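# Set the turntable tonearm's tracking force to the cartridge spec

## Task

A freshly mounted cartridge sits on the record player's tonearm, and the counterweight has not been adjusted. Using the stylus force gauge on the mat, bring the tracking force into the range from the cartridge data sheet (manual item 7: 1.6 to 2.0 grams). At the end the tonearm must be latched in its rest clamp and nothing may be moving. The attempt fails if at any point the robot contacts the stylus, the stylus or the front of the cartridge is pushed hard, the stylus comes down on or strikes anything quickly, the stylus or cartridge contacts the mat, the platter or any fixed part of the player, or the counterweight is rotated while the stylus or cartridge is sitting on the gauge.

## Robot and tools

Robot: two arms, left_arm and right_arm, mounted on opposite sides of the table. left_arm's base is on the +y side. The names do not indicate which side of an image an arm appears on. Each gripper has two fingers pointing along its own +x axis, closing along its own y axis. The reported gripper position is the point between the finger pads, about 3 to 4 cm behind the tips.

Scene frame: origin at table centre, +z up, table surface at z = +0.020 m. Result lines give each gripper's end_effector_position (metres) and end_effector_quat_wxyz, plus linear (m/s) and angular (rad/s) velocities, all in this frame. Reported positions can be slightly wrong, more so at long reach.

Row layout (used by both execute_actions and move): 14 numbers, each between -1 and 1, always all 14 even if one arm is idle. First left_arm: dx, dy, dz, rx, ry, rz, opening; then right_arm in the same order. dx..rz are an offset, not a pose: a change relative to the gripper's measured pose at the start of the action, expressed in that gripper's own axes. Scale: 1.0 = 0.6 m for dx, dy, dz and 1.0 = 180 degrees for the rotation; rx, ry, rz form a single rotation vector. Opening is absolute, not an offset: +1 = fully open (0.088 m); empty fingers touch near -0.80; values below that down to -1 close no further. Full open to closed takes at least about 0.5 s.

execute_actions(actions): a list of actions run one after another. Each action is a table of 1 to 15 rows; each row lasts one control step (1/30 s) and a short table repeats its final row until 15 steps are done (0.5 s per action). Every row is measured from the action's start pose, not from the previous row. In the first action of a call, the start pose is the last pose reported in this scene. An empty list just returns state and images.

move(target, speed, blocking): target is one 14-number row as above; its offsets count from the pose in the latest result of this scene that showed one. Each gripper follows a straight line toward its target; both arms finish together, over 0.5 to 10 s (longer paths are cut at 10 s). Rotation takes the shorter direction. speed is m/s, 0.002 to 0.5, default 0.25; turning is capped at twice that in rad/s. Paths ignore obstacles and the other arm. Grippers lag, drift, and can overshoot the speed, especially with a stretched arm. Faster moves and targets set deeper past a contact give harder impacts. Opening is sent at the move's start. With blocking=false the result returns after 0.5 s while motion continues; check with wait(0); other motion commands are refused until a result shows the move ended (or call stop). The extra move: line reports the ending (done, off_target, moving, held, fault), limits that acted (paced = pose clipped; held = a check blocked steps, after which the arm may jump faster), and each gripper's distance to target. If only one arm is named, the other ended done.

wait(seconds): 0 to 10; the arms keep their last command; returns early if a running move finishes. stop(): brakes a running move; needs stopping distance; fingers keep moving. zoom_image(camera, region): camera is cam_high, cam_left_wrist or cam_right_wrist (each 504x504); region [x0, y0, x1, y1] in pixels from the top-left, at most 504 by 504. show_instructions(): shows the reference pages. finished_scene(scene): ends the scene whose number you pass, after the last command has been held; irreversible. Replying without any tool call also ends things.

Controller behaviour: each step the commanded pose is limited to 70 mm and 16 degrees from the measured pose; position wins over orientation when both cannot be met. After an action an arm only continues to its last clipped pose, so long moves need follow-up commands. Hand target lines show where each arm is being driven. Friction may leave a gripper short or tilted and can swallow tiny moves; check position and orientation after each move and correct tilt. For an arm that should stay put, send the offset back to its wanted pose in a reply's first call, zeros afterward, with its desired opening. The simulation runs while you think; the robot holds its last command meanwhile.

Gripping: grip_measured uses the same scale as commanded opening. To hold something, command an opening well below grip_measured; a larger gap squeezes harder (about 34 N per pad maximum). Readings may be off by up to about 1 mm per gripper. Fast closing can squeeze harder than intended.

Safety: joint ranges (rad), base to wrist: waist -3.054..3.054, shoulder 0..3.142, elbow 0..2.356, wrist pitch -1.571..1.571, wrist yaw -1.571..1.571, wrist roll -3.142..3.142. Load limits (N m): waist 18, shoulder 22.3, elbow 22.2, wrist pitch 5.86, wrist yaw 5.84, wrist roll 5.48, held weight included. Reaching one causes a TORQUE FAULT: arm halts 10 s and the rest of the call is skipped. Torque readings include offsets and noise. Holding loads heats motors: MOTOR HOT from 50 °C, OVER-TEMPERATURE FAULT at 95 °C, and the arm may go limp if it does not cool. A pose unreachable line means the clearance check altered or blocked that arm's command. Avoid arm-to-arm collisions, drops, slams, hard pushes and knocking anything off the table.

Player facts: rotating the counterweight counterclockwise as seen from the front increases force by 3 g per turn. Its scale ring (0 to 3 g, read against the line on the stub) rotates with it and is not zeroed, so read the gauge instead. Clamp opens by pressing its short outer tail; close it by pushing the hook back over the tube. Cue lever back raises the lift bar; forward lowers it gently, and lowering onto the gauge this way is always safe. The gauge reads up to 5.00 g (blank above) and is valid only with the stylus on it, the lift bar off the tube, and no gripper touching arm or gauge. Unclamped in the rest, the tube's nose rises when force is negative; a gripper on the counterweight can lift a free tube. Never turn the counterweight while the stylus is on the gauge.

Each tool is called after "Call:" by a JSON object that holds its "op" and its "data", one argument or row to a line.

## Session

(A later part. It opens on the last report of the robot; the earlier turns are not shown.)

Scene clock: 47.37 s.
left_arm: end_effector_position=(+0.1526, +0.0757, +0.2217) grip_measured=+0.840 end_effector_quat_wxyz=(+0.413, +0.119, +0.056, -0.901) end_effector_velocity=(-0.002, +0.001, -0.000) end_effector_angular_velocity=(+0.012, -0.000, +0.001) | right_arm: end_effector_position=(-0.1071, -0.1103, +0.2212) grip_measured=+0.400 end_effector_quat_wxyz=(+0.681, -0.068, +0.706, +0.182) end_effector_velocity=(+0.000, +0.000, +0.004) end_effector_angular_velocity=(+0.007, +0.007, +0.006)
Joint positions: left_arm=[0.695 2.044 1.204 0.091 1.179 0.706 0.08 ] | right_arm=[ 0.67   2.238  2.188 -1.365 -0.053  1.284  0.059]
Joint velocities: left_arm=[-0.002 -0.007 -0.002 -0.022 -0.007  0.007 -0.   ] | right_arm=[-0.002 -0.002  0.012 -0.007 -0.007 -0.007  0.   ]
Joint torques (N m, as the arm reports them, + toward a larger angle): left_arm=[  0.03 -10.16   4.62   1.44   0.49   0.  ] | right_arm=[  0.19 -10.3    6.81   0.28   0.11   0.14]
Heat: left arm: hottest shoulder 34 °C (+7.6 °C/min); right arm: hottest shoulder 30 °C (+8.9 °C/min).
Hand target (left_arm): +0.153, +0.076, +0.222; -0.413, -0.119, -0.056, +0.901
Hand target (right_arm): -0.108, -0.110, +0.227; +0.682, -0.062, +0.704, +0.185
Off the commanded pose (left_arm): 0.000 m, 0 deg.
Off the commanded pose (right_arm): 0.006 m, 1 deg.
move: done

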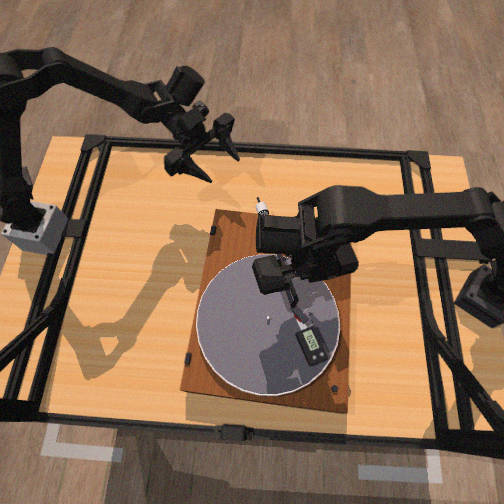

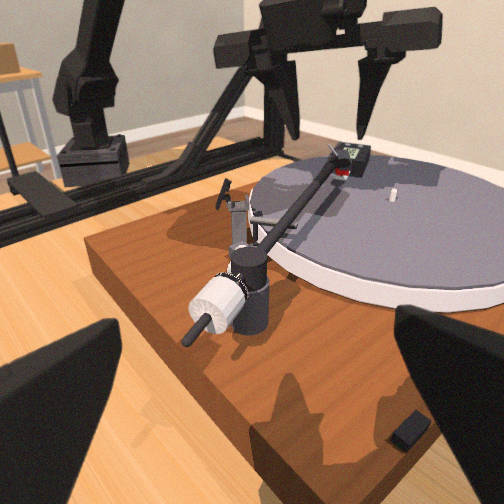

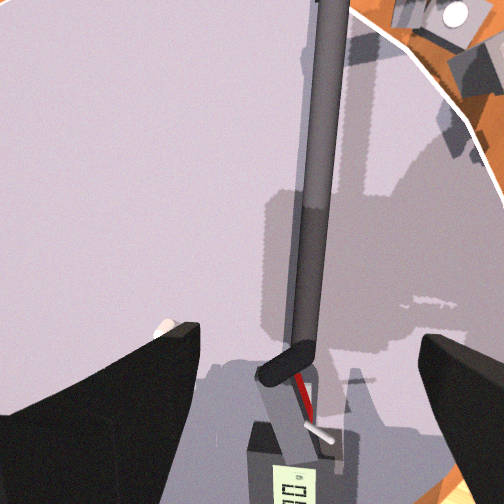

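Call:
{"op": "move", "data": {
  "target": [0,0,0,0,0,0,0.84, -0.013,-0.109,0.242,-0.162,0.036,0.065,-0.4],
  "speed": 0.2
}}

Call:
{"op": "move", "data": {
  "target": [0,0,0,0,0,0,0.84, 0.1,0,-0.006,0,0,0,-0.4],
  "speed": 0.1
}}

Scene clock: 50.73 s.
left_arm: end_effector_position=(+0.1526, +0.0757, +0.2217) grip_measured=+0.840 end_effector_quat_wxyz=(+0.413, +0.119, +0.056, -0.901) end_effector_velocity=(-0.000, -0.001, -0.002) end_effector_angular_velocity=(-0.005, -0.016, -0.003) | right_arm: end_effector_position=(+0.0515, -0.1232, +0.2218) grip_measured=-0.400 end_effector_quat_wxyz=(+0.583, -0.171, +0.676, +0.417) end_effector_velocity=(-0.000, -0.001, +0.007) end_effector_angular_velocity=(+0.014, -0.003, +0.033)
Joint positions: left_arm=[0.695 2.044 1.204 0.091 1.179 0.706 0.08 ] | right_arm=[ 0.236  2.234  2.151 -1.335 -0.342  0.354  0.019]
Joint velocities: left_arm=[-0.002  0.002  0.002 -0.007 -0.007  0.022 -0.   ] | right_arm=[-0.002 -0.002  0.022 -0.022 -0.007 -0.037  0.   ]
Joint torques (N m, as the arm reports them, + toward a larger angle): left_arm=[  0.01 -10.15   4.61   1.43   0.49   0.  ] | right_arm=[ 0.06 -7.99  6.85  0.23 -0.31 -0.28]
Heat: left arm: hottest shoulder 34 °C (+7.1 °C/min); right arm: hottest shoulder 30 °C (+8.3 °C/min).
Hand target (left_arm): +0.153, +0.076, +0.222; -0.413, -0.119, -0.056, +0.901
Hand target (right_arm): +0.051, -0.121, +0.217; +0.580, -0.174, +0.678, +0.417
Off the commanded pose (left_arm): 0.000 m, 0 deg.
Off the commanded pose (right_arm): 0.005 m, 1 deg.
move: done

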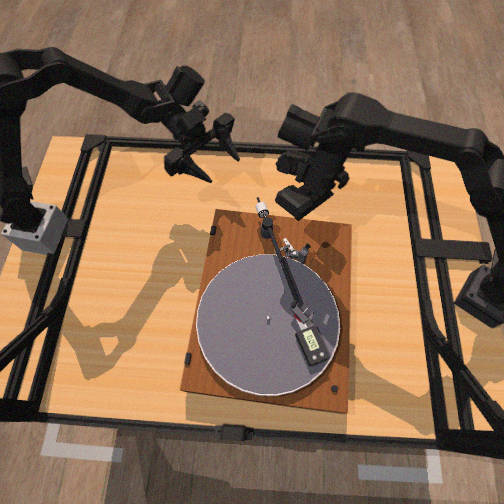

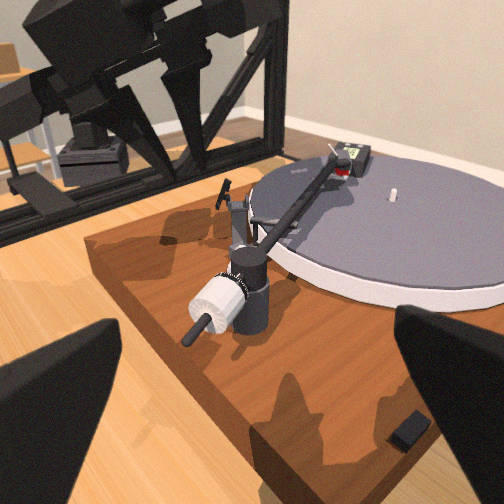

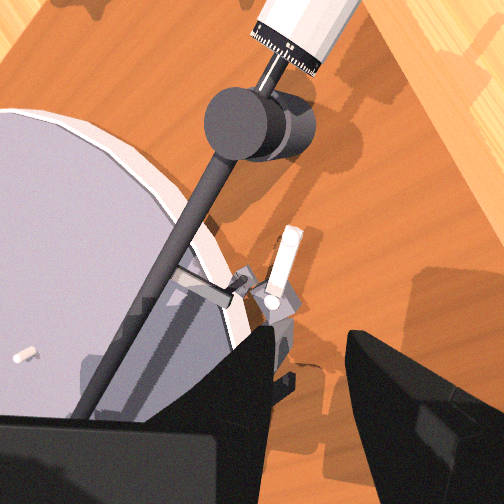

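Scene clock: 51.73 s.
left_arm: end_effector_position=(+0.1526, +0.0757, +0.2217) grip_measured=+0.840 end_effector_quat_wxyz=(+0.413, +0.119, +0.056, -0.901) end_effector_velocity=(-0.003, -0.000, -0.001) end_effector_angular_velocity=(+0.013, +0.005, -0.000) | right_arm: end_effector_position=(+0.0348, -0.1086, +0.1740) grip_measured=-0.400 end_effector_quat_wxyz=(+0.586, -0.167, +0.670, +0.425) end_effector_velocity=(-0.001, -0.004, -0.003) end_effector_angular_velocity=(-0.020, +0.001, -0.006)
Joint positions: left_arm=[0.695 2.044 1.204 0.091 1.179 0.706 0.08 ] | right_arm=[ 0.281  2.234  1.957 -1.104 -0.337  0.398  0.019]
Joint velocities: left_arm=[-0.007 -0.002 -0.002 -0.007 -0.007 -0.007 -0.   ] | right_arm=[ 0.002 -0.002 -0.012 -0.007  0.007  0.007 -0.   ]
Joint torques (N m, as the arm reports them, + toward a larger angle): left_arm=[  0.02 -10.11   4.62   1.43   0.49  -0.01] | right_arm=[ 0.16 -8.92  4.49  0.82 -0.1   0.13]
Heat: left arm: hottest shoulder 34 °C (+7.0 °C/min); right arm: hottest shoulder 31 °C (+9.3 °C/min).
Hand target (left_arm): +0.153, +0.076, +0.222; -0.413, -0.119, -0.056, +0.901
Hand target (right_arm): +0.034, -0.111, +0.166; +0.583, -0.171, +0.676, +0.417
Off the commanded pose (left_arm): 0.000 m, 0 deg.
Off the commanded pose (right_arm): 0.009 m, 1 deg.
move: off_target (right_arm)

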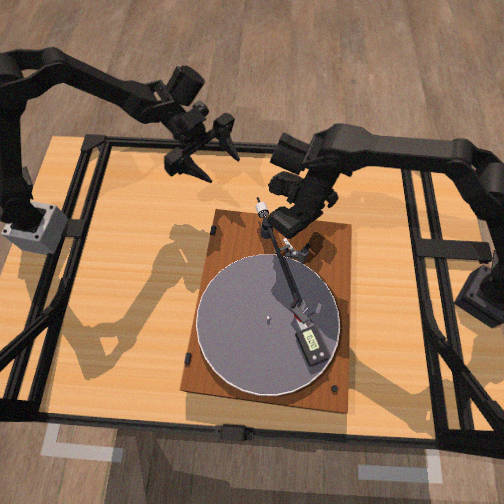

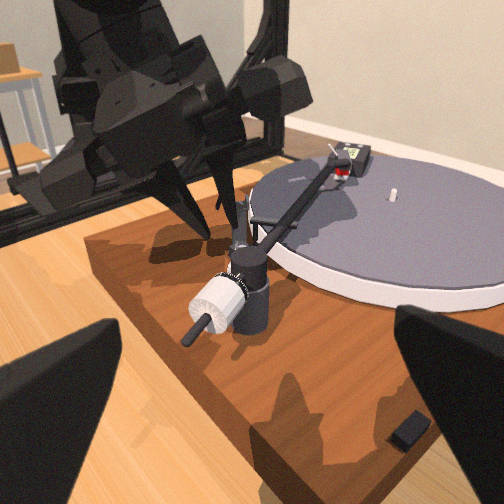

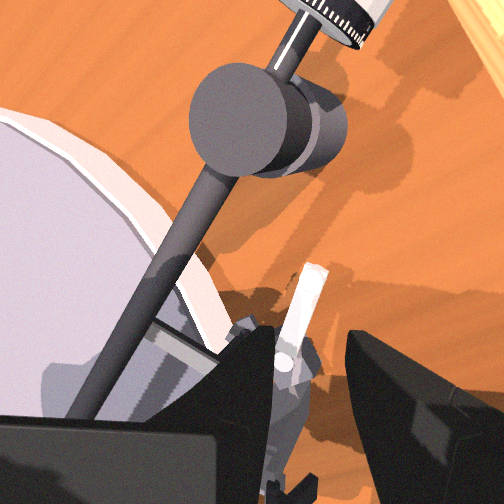

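Call:
{"op": "move", "data": {
  "target": [0,0,0,0,0,0,0.84, 0.073,-0.018,-0.003,0.12,0,0,-0.4],
  "speed": 0.15
}}

Scene clock: 54.20 s.
left_arm: end_effector_position=(+0.1526, +0.0757, +0.2217) grip_measured=+0.840 end_effector_quat_wxyz=(+0.413, +0.119, +0.056, -0.901) end_effector_velocity=(-0.001, +0.000, -0.001) end_effector_angular_velocity=(+0.013, +0.005, +0.005) | right_arm: end_effector_position=(+0.0321, -0.1015, +0.1406) grip_measured=-0.400 end_effector_quat_wxyz=(+0.610, -0.049, +0.731, +0.302) end_effector_velocity=(-0.000, -0.002, +0.003) end_effector_angular_velocity=(+0.002, +0.005, +0.006)
Joint positions: left_arm=[0.695 2.044 1.204 0.091 1.179 0.706 0.08 ] | right_arm=[ 0.291  2.25   1.846 -0.947 -0.337  0.782  0.019]
Joint velocities: left_arm=[-0.002 -0.002 -0.002 -0.007 -0.007 -0.007 -0.   ] | right_arm=[-0.002 -0.007 -0.002 -0.007 -0.007 -0.007 -0.   ]
Joint torques (N m, as the arm reports them, + toward a larger angle): left_arm=[  0.04 -10.15   4.62   1.43   0.49  -0.01] | right_arm=[ 0.25 -8.23  4.63  0.9  -0.1   0.18]
Heat: left arm: hottest shoulder 35 °C (+7.7 °C/min); right arm: hottest shoulder 31 °C (+8.9 °C/min).
Hand target (left_arm): +0.153, +0.076, +0.222; -0.413, -0.119, -0.056, +0.901
Hand target (right_arm): +0.030, -0.105, +0.129; +0.607, -0.055, +0.737, +0.291
Off the commanded pose (left_arm): 0.000 m, 0 deg.
Off the commanded pose (right_arm): 0.012 m, 2 deg.
move: off_target (right_arm)

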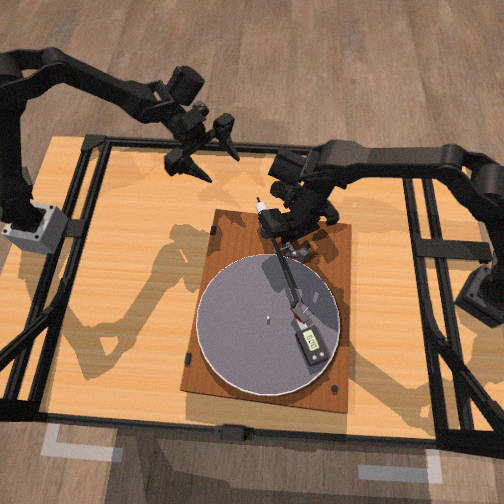

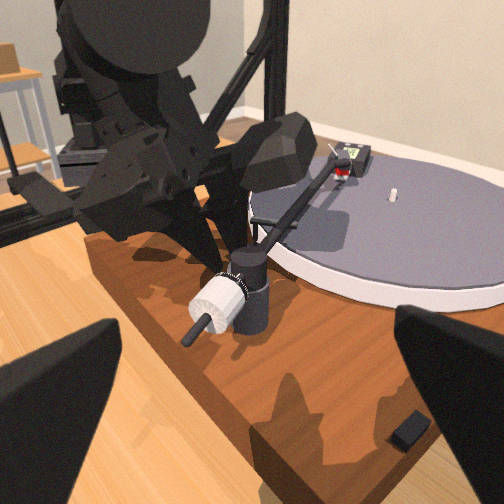

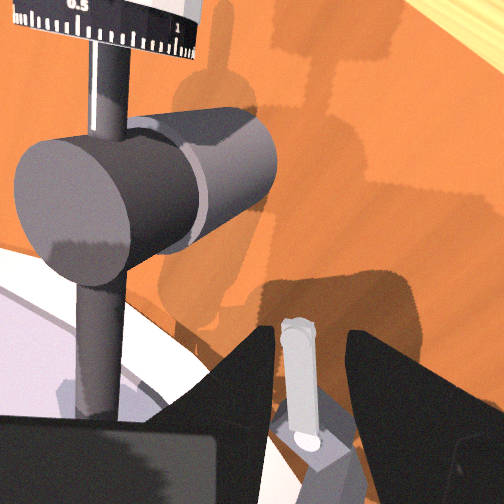

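Call:
{"op": "move", "data": {
  "target": [0,0,0,0,0,0,0.84, 0.024,-0.005,-0.01,0,0,0,-0.42],
  "speed": 0.04
}}

Scene clock: 55.30 s.
left_arm: end_effector_position=(+0.1526, +0.0757, +0.2217) grip_measured=+0.840 end_effector_quat_wxyz=(+0.413, +0.119, +0.056, -0.901) end_effector_velocity=(-0.000, -0.001, +0.000) end_effector_angular_velocity=(+0.009, +0.002, +0.005) | right_arm: end_effector_position=(+0.0290, -0.1004, +0.1324) grip_measured=-0.419 end_effector_quat_wxyz=(+0.611, -0.045, +0.728, +0.306) end_effector_velocity=(-0.001, +0.002, +0.002) end_effector_angular_velocity=(+0.021, +0.017, -0.004)
Joint positions: left_arm=[0.695 2.044 1.204 0.091 1.179 0.706 0.08 ] | right_arm=[ 0.298  2.246  1.802 -0.892 -0.336  0.791  0.018]
Joint velocities: left_arm=[-0.002 -0.002  0.002 -0.007 -0.007 -0.007  0.   ] | right_arm=[-0.002 -0.007 -0.012  0.022 -0.022  0.007  0.   ]
Joint torques (N m, as the arm reports them, + toward a larger angle): left_arm=[  0.01 -10.13   4.61   1.44   0.5    0.  ] | right_arm=[ 0.71 -9.75  4.04  1.27 -0.11  0.17]
Heat: left arm: hottest shoulder 35 °C (+7.6 °C/min); right arm: hottest shoulder 31 °C (+8.7 °C/min).
Hand target (left_arm): +0.153, +0.076, +0.222; -0.413, -0.119, -0.056, +0.901
Hand target (right_arm): +0.025, -0.103, +0.127; +0.610, -0.049, +0.731, +0.303
Off the commanded pose (left_arm): 0.000 m, 0 deg.
Off the commanded pose (right_arm): 0.008 m, 1 deg.
move: done

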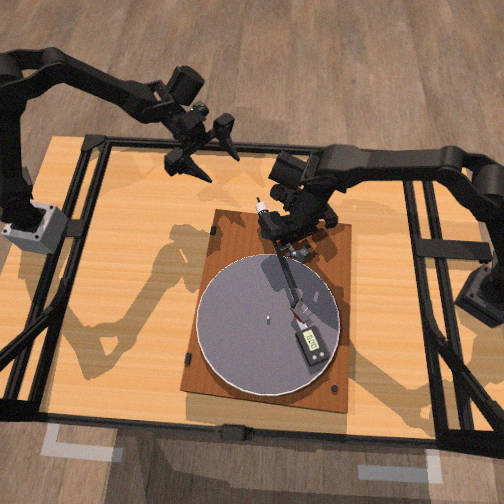

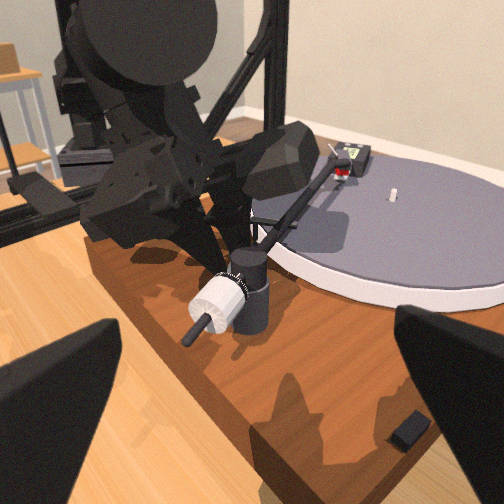

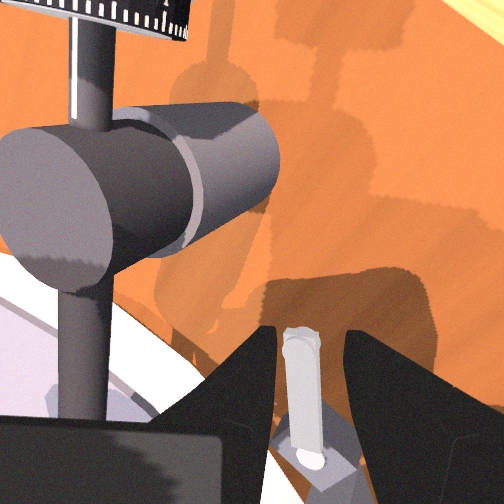

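Call:
{"op": "zoom_image", "data": {
  "camera": "cam_left_wrist",
  "region": [190,130,390,290]
}}

Region (190, 130, 390, 290) of cam_left_wrist's 504x504 image, scaled by 2.520, with more detail than that image has; it fills the top 403 rows of this view, and the rest is white.

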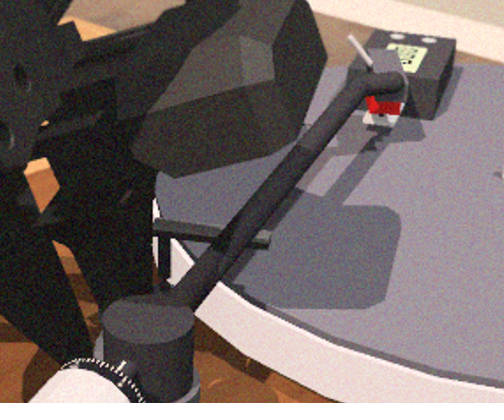

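Call:
{"op": "move", "data": {
  "target": [0,0,0,0,0,0,0.84, -0.016,-0.038,-0.017,0,0,0,-0.42],
  "speed": 0.03
}}

Call:
{"op": "wait", "data": {
  "seconds": 4
}}

Call:
{"op": "zoom_image", "data": {
  "camera": "cam_high",
  "region": [270,290,350,370]
}}

Call:
{"op": "zoom_image", "data": {
  "camera": "cam_left_wrist",
  "region": [190,130,390,290]
}}

Scene clock: 57.80 s.
left_arm: end_effector_position=(+0.1526, +0.0757, +0.2217) grip_measured=+0.840 end_effector_quat_wxyz=(+0.413, +0.119, +0.056, -0.901) end_effector_velocity=(-0.001, +0.000, -0.003) end_effector_angular_velocity=(+0.026, +0.013, +0.005) | right_arm: end_effector_position=(+0.0318, -0.1199, +0.1332) grip_measured=-0.418 end_effector_quat_wxyz=(+0.612, -0.041, +0.726, +0.311) end_effector_velocity=(-0.002, -0.005, +0.002) end_effector_angular_velocity=(-0.007, -0.007, +0.007)
Joint positions: left_arm=[0.695 2.044 1.204 0.091 1.179 0.706 0.08 ] | right_arm=[ 0.278  2.167  1.673 -0.836 -0.344  0.771  0.019]
Joint velocities: left_arm=[-0.002  0.002  0.002 -0.022 -0.007 -0.007 -0.   ] | right_arm=[ 0.002 -0.017 -0.017 -0.007  0.007 -0.007 -0.   ]
Joint torques (N m, as the arm reports them, + toward a larger angle): left_arm=[  0.04 -10.16   4.6    1.43   0.5   -0.01] | right_arm=[ -0.65 -10.59   3.36   0.04  -0.12  -0.26]
Heat: left arm: hottest shoulder 35 °C (+7.3 °C/min); right arm: hottest shoulder 31 °C (+8.3 °C/min).
Hand target (left_arm): +0.153, +0.076, +0.222; -0.413, -0.119, -0.056, +0.901
Hand target (right_arm): +0.032, -0.127, +0.133; +0.611, -0.045, +0.728, +0.306
Off the commanded pose (left_arm): 0.000 m, 0 deg.
Off the commanded pose (right_arm): 0.007 m, 1 deg.
move: done

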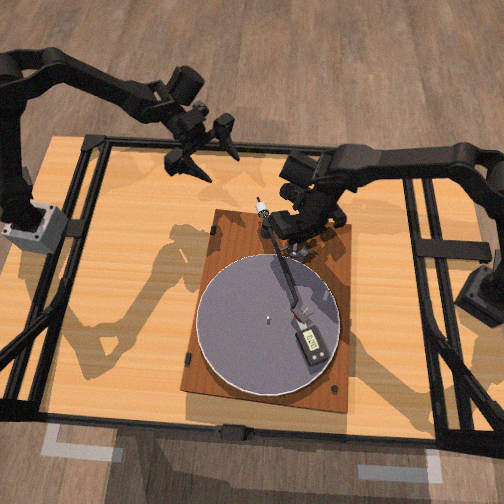

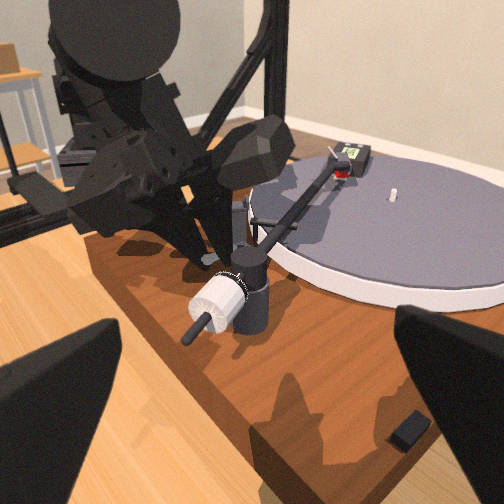

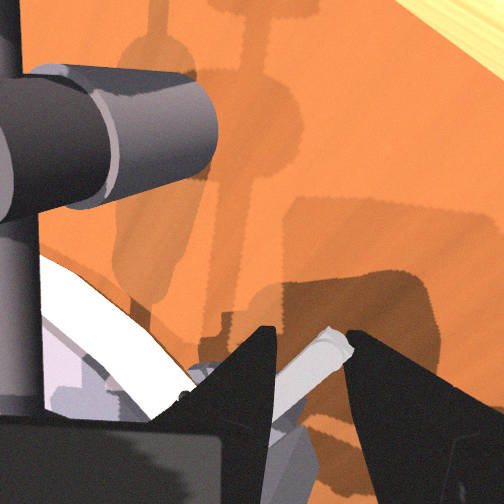

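Scene clock: 61.80 s.
left_arm: end_effector_position=(+0.1526, +0.0757, +0.2215) grip_measured=+0.840 end_effector_quat_wxyz=(+0.413, +0.119, +0.056, -0.901) end_effector_velocity=(-0.003, -0.000, -0.001) end_effector_angular_velocity=(+0.004, -0.006, -0.004) | right_arm: end_effector_position=(+0.0318, -0.1201, +0.1335) grip_measured=-0.418 end_effector_quat_wxyz=(+0.612, -0.041, +0.726, +0.311) end_effector_velocity=(+0.000, +0.001, +0.001) end_effector_angular_velocity=(+0.011, +0.002, +0.006)
Joint positions: left_arm=[0.695 2.044 1.204 0.091 1.179 0.706 0.08 ] | right_arm=[ 0.278  2.165  1.671 -0.836 -0.344  0.77   0.019]
Joint velocities: left_arm=[-0.007 -0.002 -0.002 -0.007 -0.007  0.007 -0.   ] | right_arm=[-0.002 -0.002 -0.002  0.007 -0.007 -0.007  0.   ]
Joint torques (N m, as the arm reports them, + toward a larger angle): left_arm=[  0.01 -10.16   4.65   1.44   0.49  -0.01] | right_arm=[ -0.55 -10.57   3.74   0.04  -0.12  -0.29]
Heat: left arm: hottest shoulder 35 °C (+7.0 °C/min); right arm: hottest shoulder 32 °C (+9.0 °C/min).
Hand target (left_arm): +0.153, +0.076, +0.222; -0.413, -0.119, -0.056, +0.901
Hand target (right_arm): +0.032, -0.127, +0.133; +0.611, -0.045, +0.728, +0.306
Off the commanded pose (left_arm): 0.000 m, 0 deg.
Off the commanded pose (right_arm): 0.007 m, 1 deg.
wait: 4.00 s; at rest by 0.17 s

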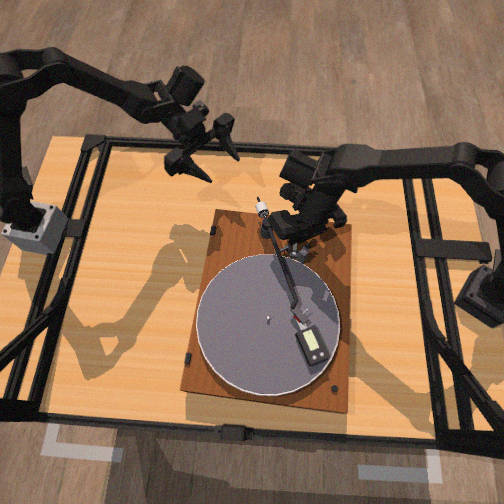

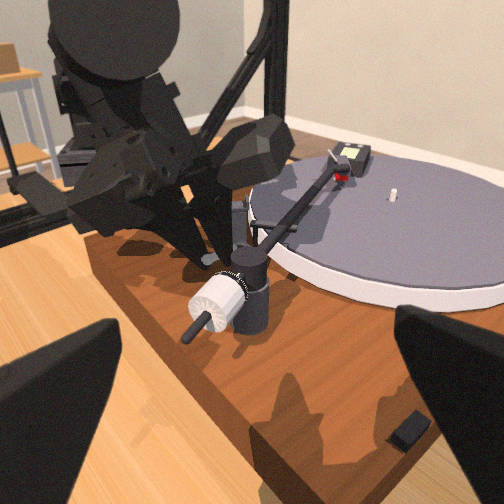

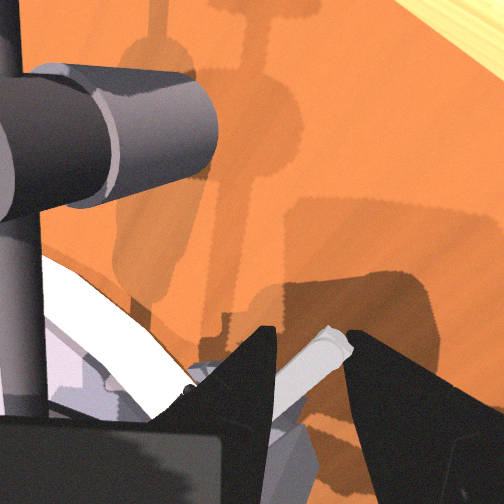

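Region (270, 290, 350, 370) of cam_high's 504x504 image, scaled by 6.300, with more detail than that image has.

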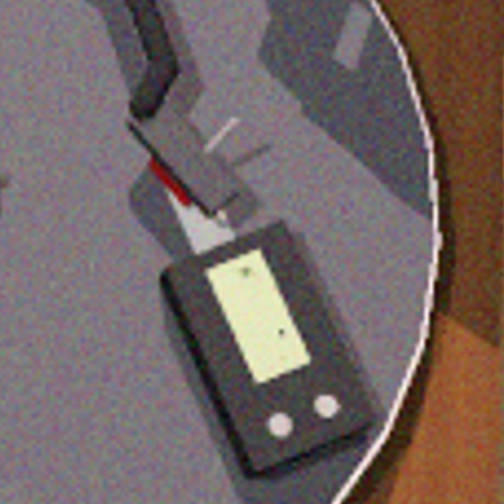

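Region (190, 130, 390, 290) of cam_left_wrist's 504x504 image, scaled by 2.520, with more detail than that image has; it fills the top 403 rows of this view, and the rest is white.

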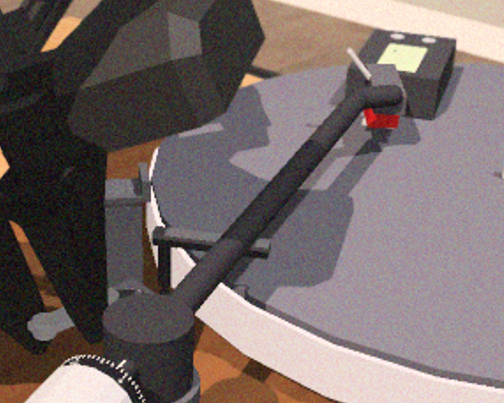

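Call:
{"op": "move", "data": {
  "target": [0,0,0,0,0,0,0.84, 0.02,0.04,0.016,0,0,0,-0.42],
  "speed": 0.03
}}

Scene clock: 64.13 s.
left_arm: end_effector_position=(+0.1526, +0.0757, +0.2215) grip_measured=+0.840 end_effector_quat_wxyz=(+0.413, +0.119, +0.056, -0.901) end_effector_velocity=(+0.001, +0.001, -0.001) end_effector_angular_velocity=(+0.013, +0.005, +0.010) | right_arm: end_effector_position=(+0.0278, -0.0941, +0.1364) grip_measured=-0.420 end_effector_quat_wxyz=(+0.614, -0.040, +0.723, +0.315) end_effector_velocity=(+0.001, +0.003, -0.000) end_effector_angular_velocity=(+0.011, +0.002, +0.006)
Joint positions: left_arm=[0.695 2.044 1.204 0.091 1.179 0.706 0.08 ] | right_arm=[ 0.305  2.247  1.815 -0.879 -0.336  0.796  0.018]
Joint velocities: left_arm=[ 0.002 -0.002 -0.002 -0.007 -0.007 -0.007  0.   ] | right_arm=[-0.002  0.007  0.007  0.007 -0.007 -0.007 -0.   ]
Joint torques (N m, as the arm reports them, + toward a larger angle): left_arm=[ -0.02 -10.13   4.64   1.43   0.51  -0.01] | right_arm=[ 0.26 -8.09  7.12  0.57 -0.2   0.11]
Heat: left arm: hottest shoulder 36 °C (+8.1 °C/min); right arm: hottest shoulder 32 °C (+8.1 °C/min).
Hand target (left_arm): +0.153, +0.076, +0.222; -0.413, -0.119, -0.056, +0.901
Hand target (right_arm): +0.027, -0.092, +0.132; +0.612, -0.041, +0.726, +0.311
Off the commanded pose (left_arm): 0.000 m, 0 deg.
Off the commanded pose (right_arm): 0.005 m, 1 deg.
move: done

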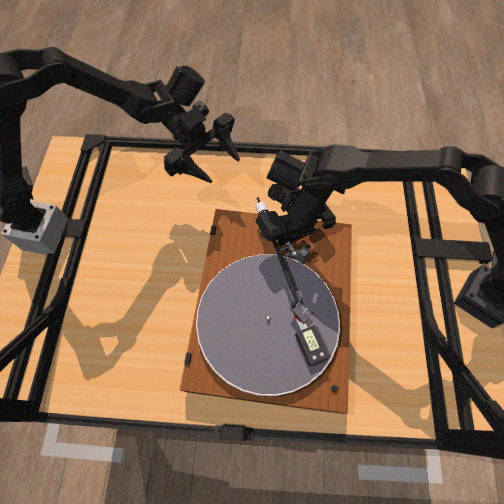

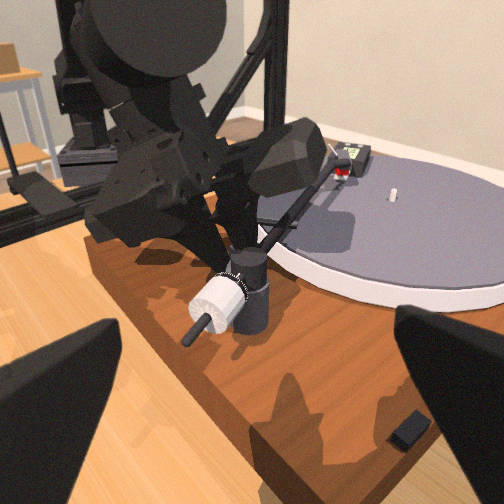

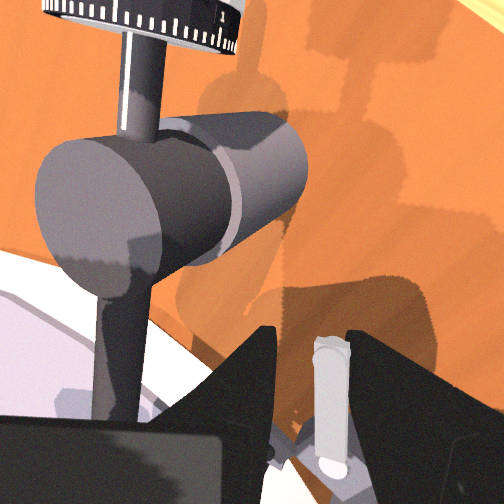

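Call:
{"op": "move", "data": {
  "target": [0,0,0,0,0,0,0.84, -0.14,0,0,0,0,0,-0.5],
  "speed": 0.12
}}

Scene clock: 65.60 s.
left_arm: end_effector_position=(+0.1526, +0.0757, +0.2215) grip_measured=+0.840 end_effector_quat_wxyz=(+0.413, +0.119, +0.056, -0.901) end_effector_velocity=(-0.004, +0.001, -0.003) end_effector_angular_velocity=(+0.008, -0.003, -0.004) | right_arm: end_effector_position=(+0.0472, -0.1228, +0.2058) grip_measured=-0.500 end_effector_quat_wxyz=(+0.612, -0.043, +0.727, +0.308) end_effector_velocity=(-0.001, -0.004, +0.001) end_effector_angular_velocity=(-0.012, +0.010, +0.006)
Joint positions: left_arm=[0.695 2.044 1.204 0.091 1.179 0.706 0.08 ] | right_arm=[ 0.243  2.151  1.94  -1.138 -0.349  0.736  0.015]
Joint velocities: left_arm=[-0.007 -0.002 -0.007 -0.007 -0.007  0.007 -0.   ] | right_arm=[-0.002 -0.002  0.002 -0.022 -0.007 -0.007 -0.   ]
Joint torques (N m, as the arm reports them, + toward a larger angle): left_arm=[  0.01 -10.14   4.64   1.44   0.49   0.  ] | right_arm=[ -0.21 -10.23   7.12   0.45  -0.31  -0.26]
Heat: left arm: hottest shoulder 36 °C (+8.1 °C/min); right arm: hottest shoulder 32 °C (+8.1 °C/min).
Hand target (left_arm): +0.153, +0.076, +0.222; -0.413, -0.119, -0.056, +0.901
Hand target (right_arm): +0.048, -0.122, +0.213; +0.614, -0.040, +0.723, +0.315
Off the commanded pose (left_arm): 0.000 m, 0 deg.
Off the commanded pose (right_arm): 0.007 m, 1 deg.
move: done

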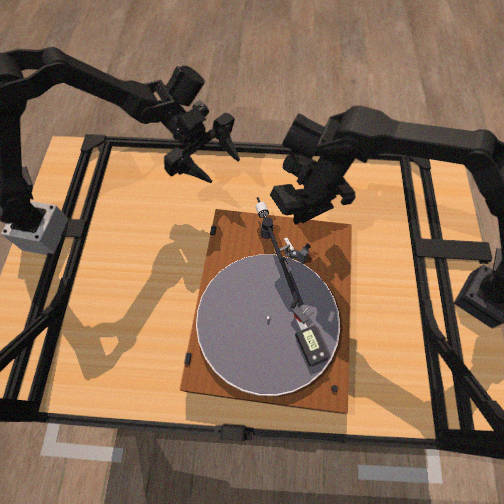

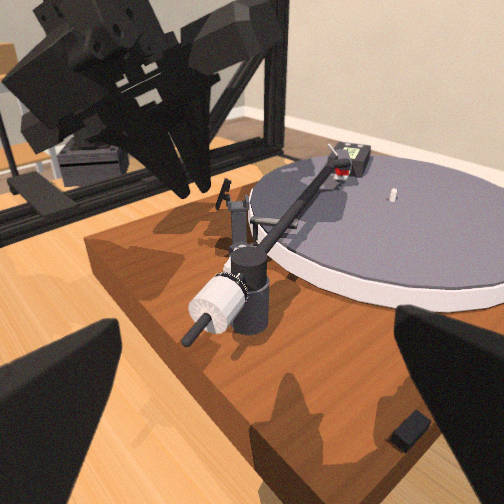

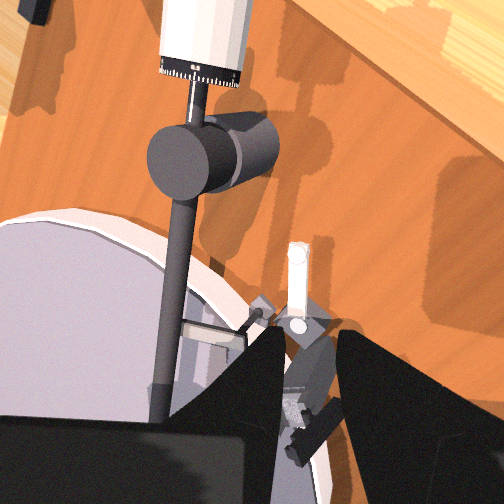

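Call:
{"op": "move", "data": {
  "target": [0,0,0,0,0,0,0.84, 0.028,0.134,-0.185,0.047,-0.034,-0.071,-0.5],
  "speed": 0.2
}}

Scene clock: 68.00 s.
left_arm: end_effector_position=(+0.1526, +0.0757, +0.2215) grip_measured=+0.840 end_effector_quat_wxyz=(+0.413, +0.119, +0.056, -0.901) end_effector_velocity=(-0.005, +0.002, -0.001) end_effector_angular_velocity=(+0.021, +0.021, -0.011) | right_arm: end_effector_position=(-0.0891, -0.1100, +0.2331) grip_measured=-0.500 end_effector_quat_wxyz=(+0.681, -0.061, +0.704, +0.192) end_effector_velocity=(-0.000, -0.000, +0.011) end_effector_angular_velocity=(+0.017, -0.006, -0.006)
Joint positions: left_arm=[0.695 2.044 1.204 0.091 1.179 0.706 0.08 ] | right_arm=[ 0.629  2.221  2.205 -1.377 -0.061  1.239  0.015]
Joint velocities: left_arm=[-0.007 -0.002 -0.002 -0.022  0.007 -0.007 -0.   ] | right_arm=[ 0.002 -0.007  0.032 -0.022  0.007  0.007 -0.   ]
Joint torques (N m, as the arm reports them, + toward a larger angle): left_arm=[  0.02 -10.13   4.69   1.44   0.49  -0.01] | right_arm=[-0.2  -7.91  6.82  0.34  0.13  0.11]
Heat: left arm: hottest shoulder 36 °C (+8.0 °C/min); right arm: hottest shoulder 32 °C (+8.0 °C/min).
Hand target (left_arm): +0.153, +0.076, +0.222; -0.413, -0.119, -0.056, +0.901
Hand target (right_arm): -0.088, -0.108, +0.229; +0.682, -0.062, +0.704, +0.185
Off the commanded pose (left_arm): 0.000 m, 0 deg.
Off the commanded pose (right_arm): 0.005 m, 1 deg.
move: done

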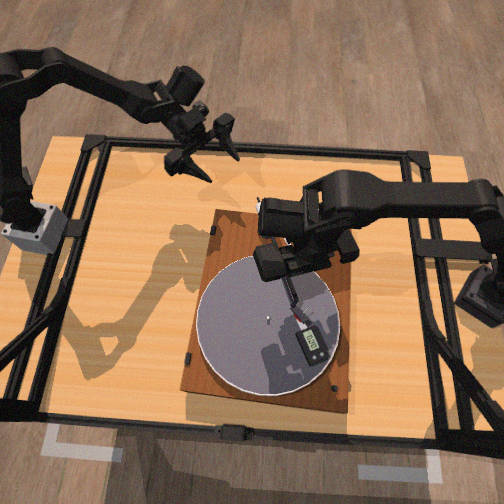

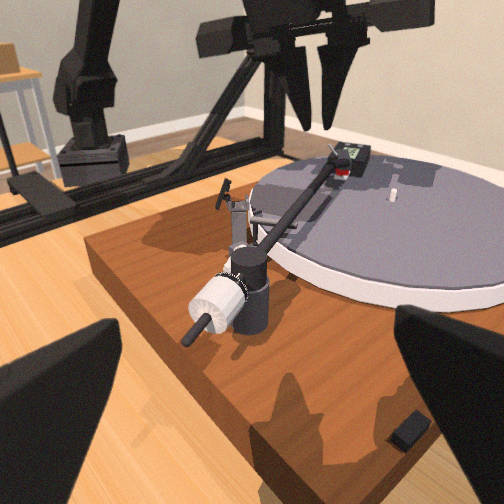

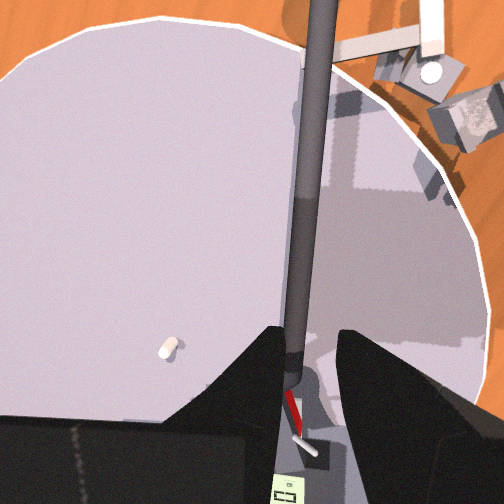

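Call:
{"op": "move", "data": {
  "target": [0,0,0,0,0,0,0.84, 0.114,-0.014,0,0,0,0,0.0],
  "speed": 0.1
}}

Scene clock: 69.40 s.
left_arm: end_effector_position=(+0.1526, +0.0757, +0.2215) grip_measured=+0.840 end_effector_quat_wxyz=(+0.413, +0.119, +0.056, -0.901) end_effector_velocity=(-0.002, +0.001, -0.002) end_effector_angular_velocity=(+0.026, +0.013, +0.005) | right_arm: end_effector_position=(-0.0892, -0.1034, +0.1654) grip_measured=+0.000 end_effector_quat_wxyz=(+0.681, -0.060, +0.704, +0.193) end_effector_velocity=(-0.002, -0.001, -0.002) end_effector_angular_velocity=(-0.002, +0.018, +0.023)
Joint positions: left_arm=[0.695 2.044 1.204 0.091 1.179 0.706 0.08 ] | right_arm=[ 0.629  2.219  1.931 -1.101 -0.06   1.239  0.039]
Joint velocities: left_arm=[-0.002 -0.002 -0.002 -0.022 -0.007 -0.007  0.   ] | right_arm=[-0.002 -0.002 -0.012  0.007 -0.022 -0.022 -0.   ]
Joint torques (N m, as the arm reports them, + toward a larger angle): left_arm=[  0.03 -10.13   4.62   1.43   0.5    0.  ] | right_arm=[  0.26 -10.33   4.41   0.85   0.02   0.06]
Heat: left arm: hottest shoulder 36 °C (+8.1 °C/min); right arm: hottest shoulder 33 °C (+9.1 °C/min).
Hand target (left_arm): +0.153, +0.076, +0.222; -0.413, -0.119, -0.056, +0.901
Hand target (right_arm): -0.090, -0.106, +0.164; +0.681, -0.061, +0.704, +0.192
Off the commanded pose (left_arm): 0.000 m, 0 deg.
Off the commanded pose (right_arm): 0.003 m, 0 deg.
move: done

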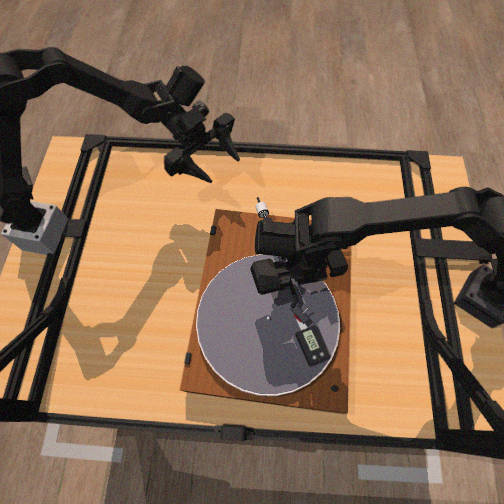

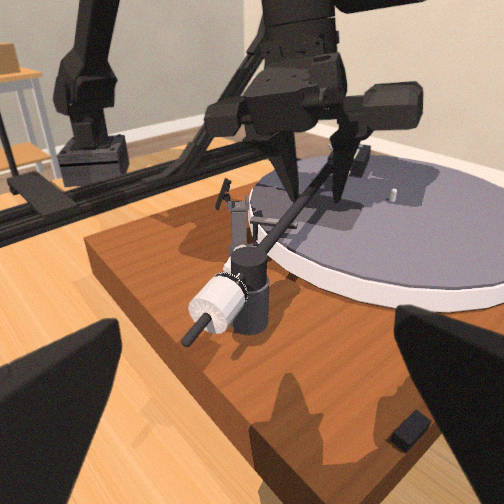

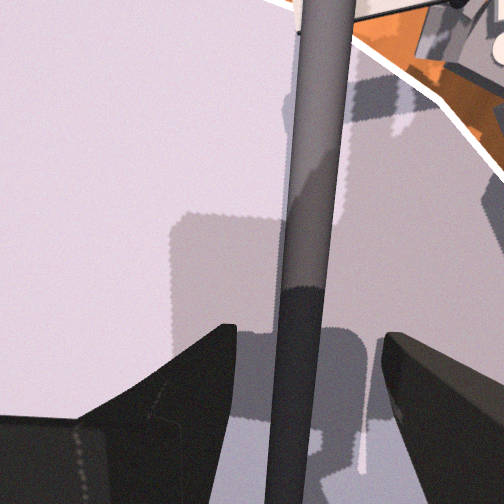

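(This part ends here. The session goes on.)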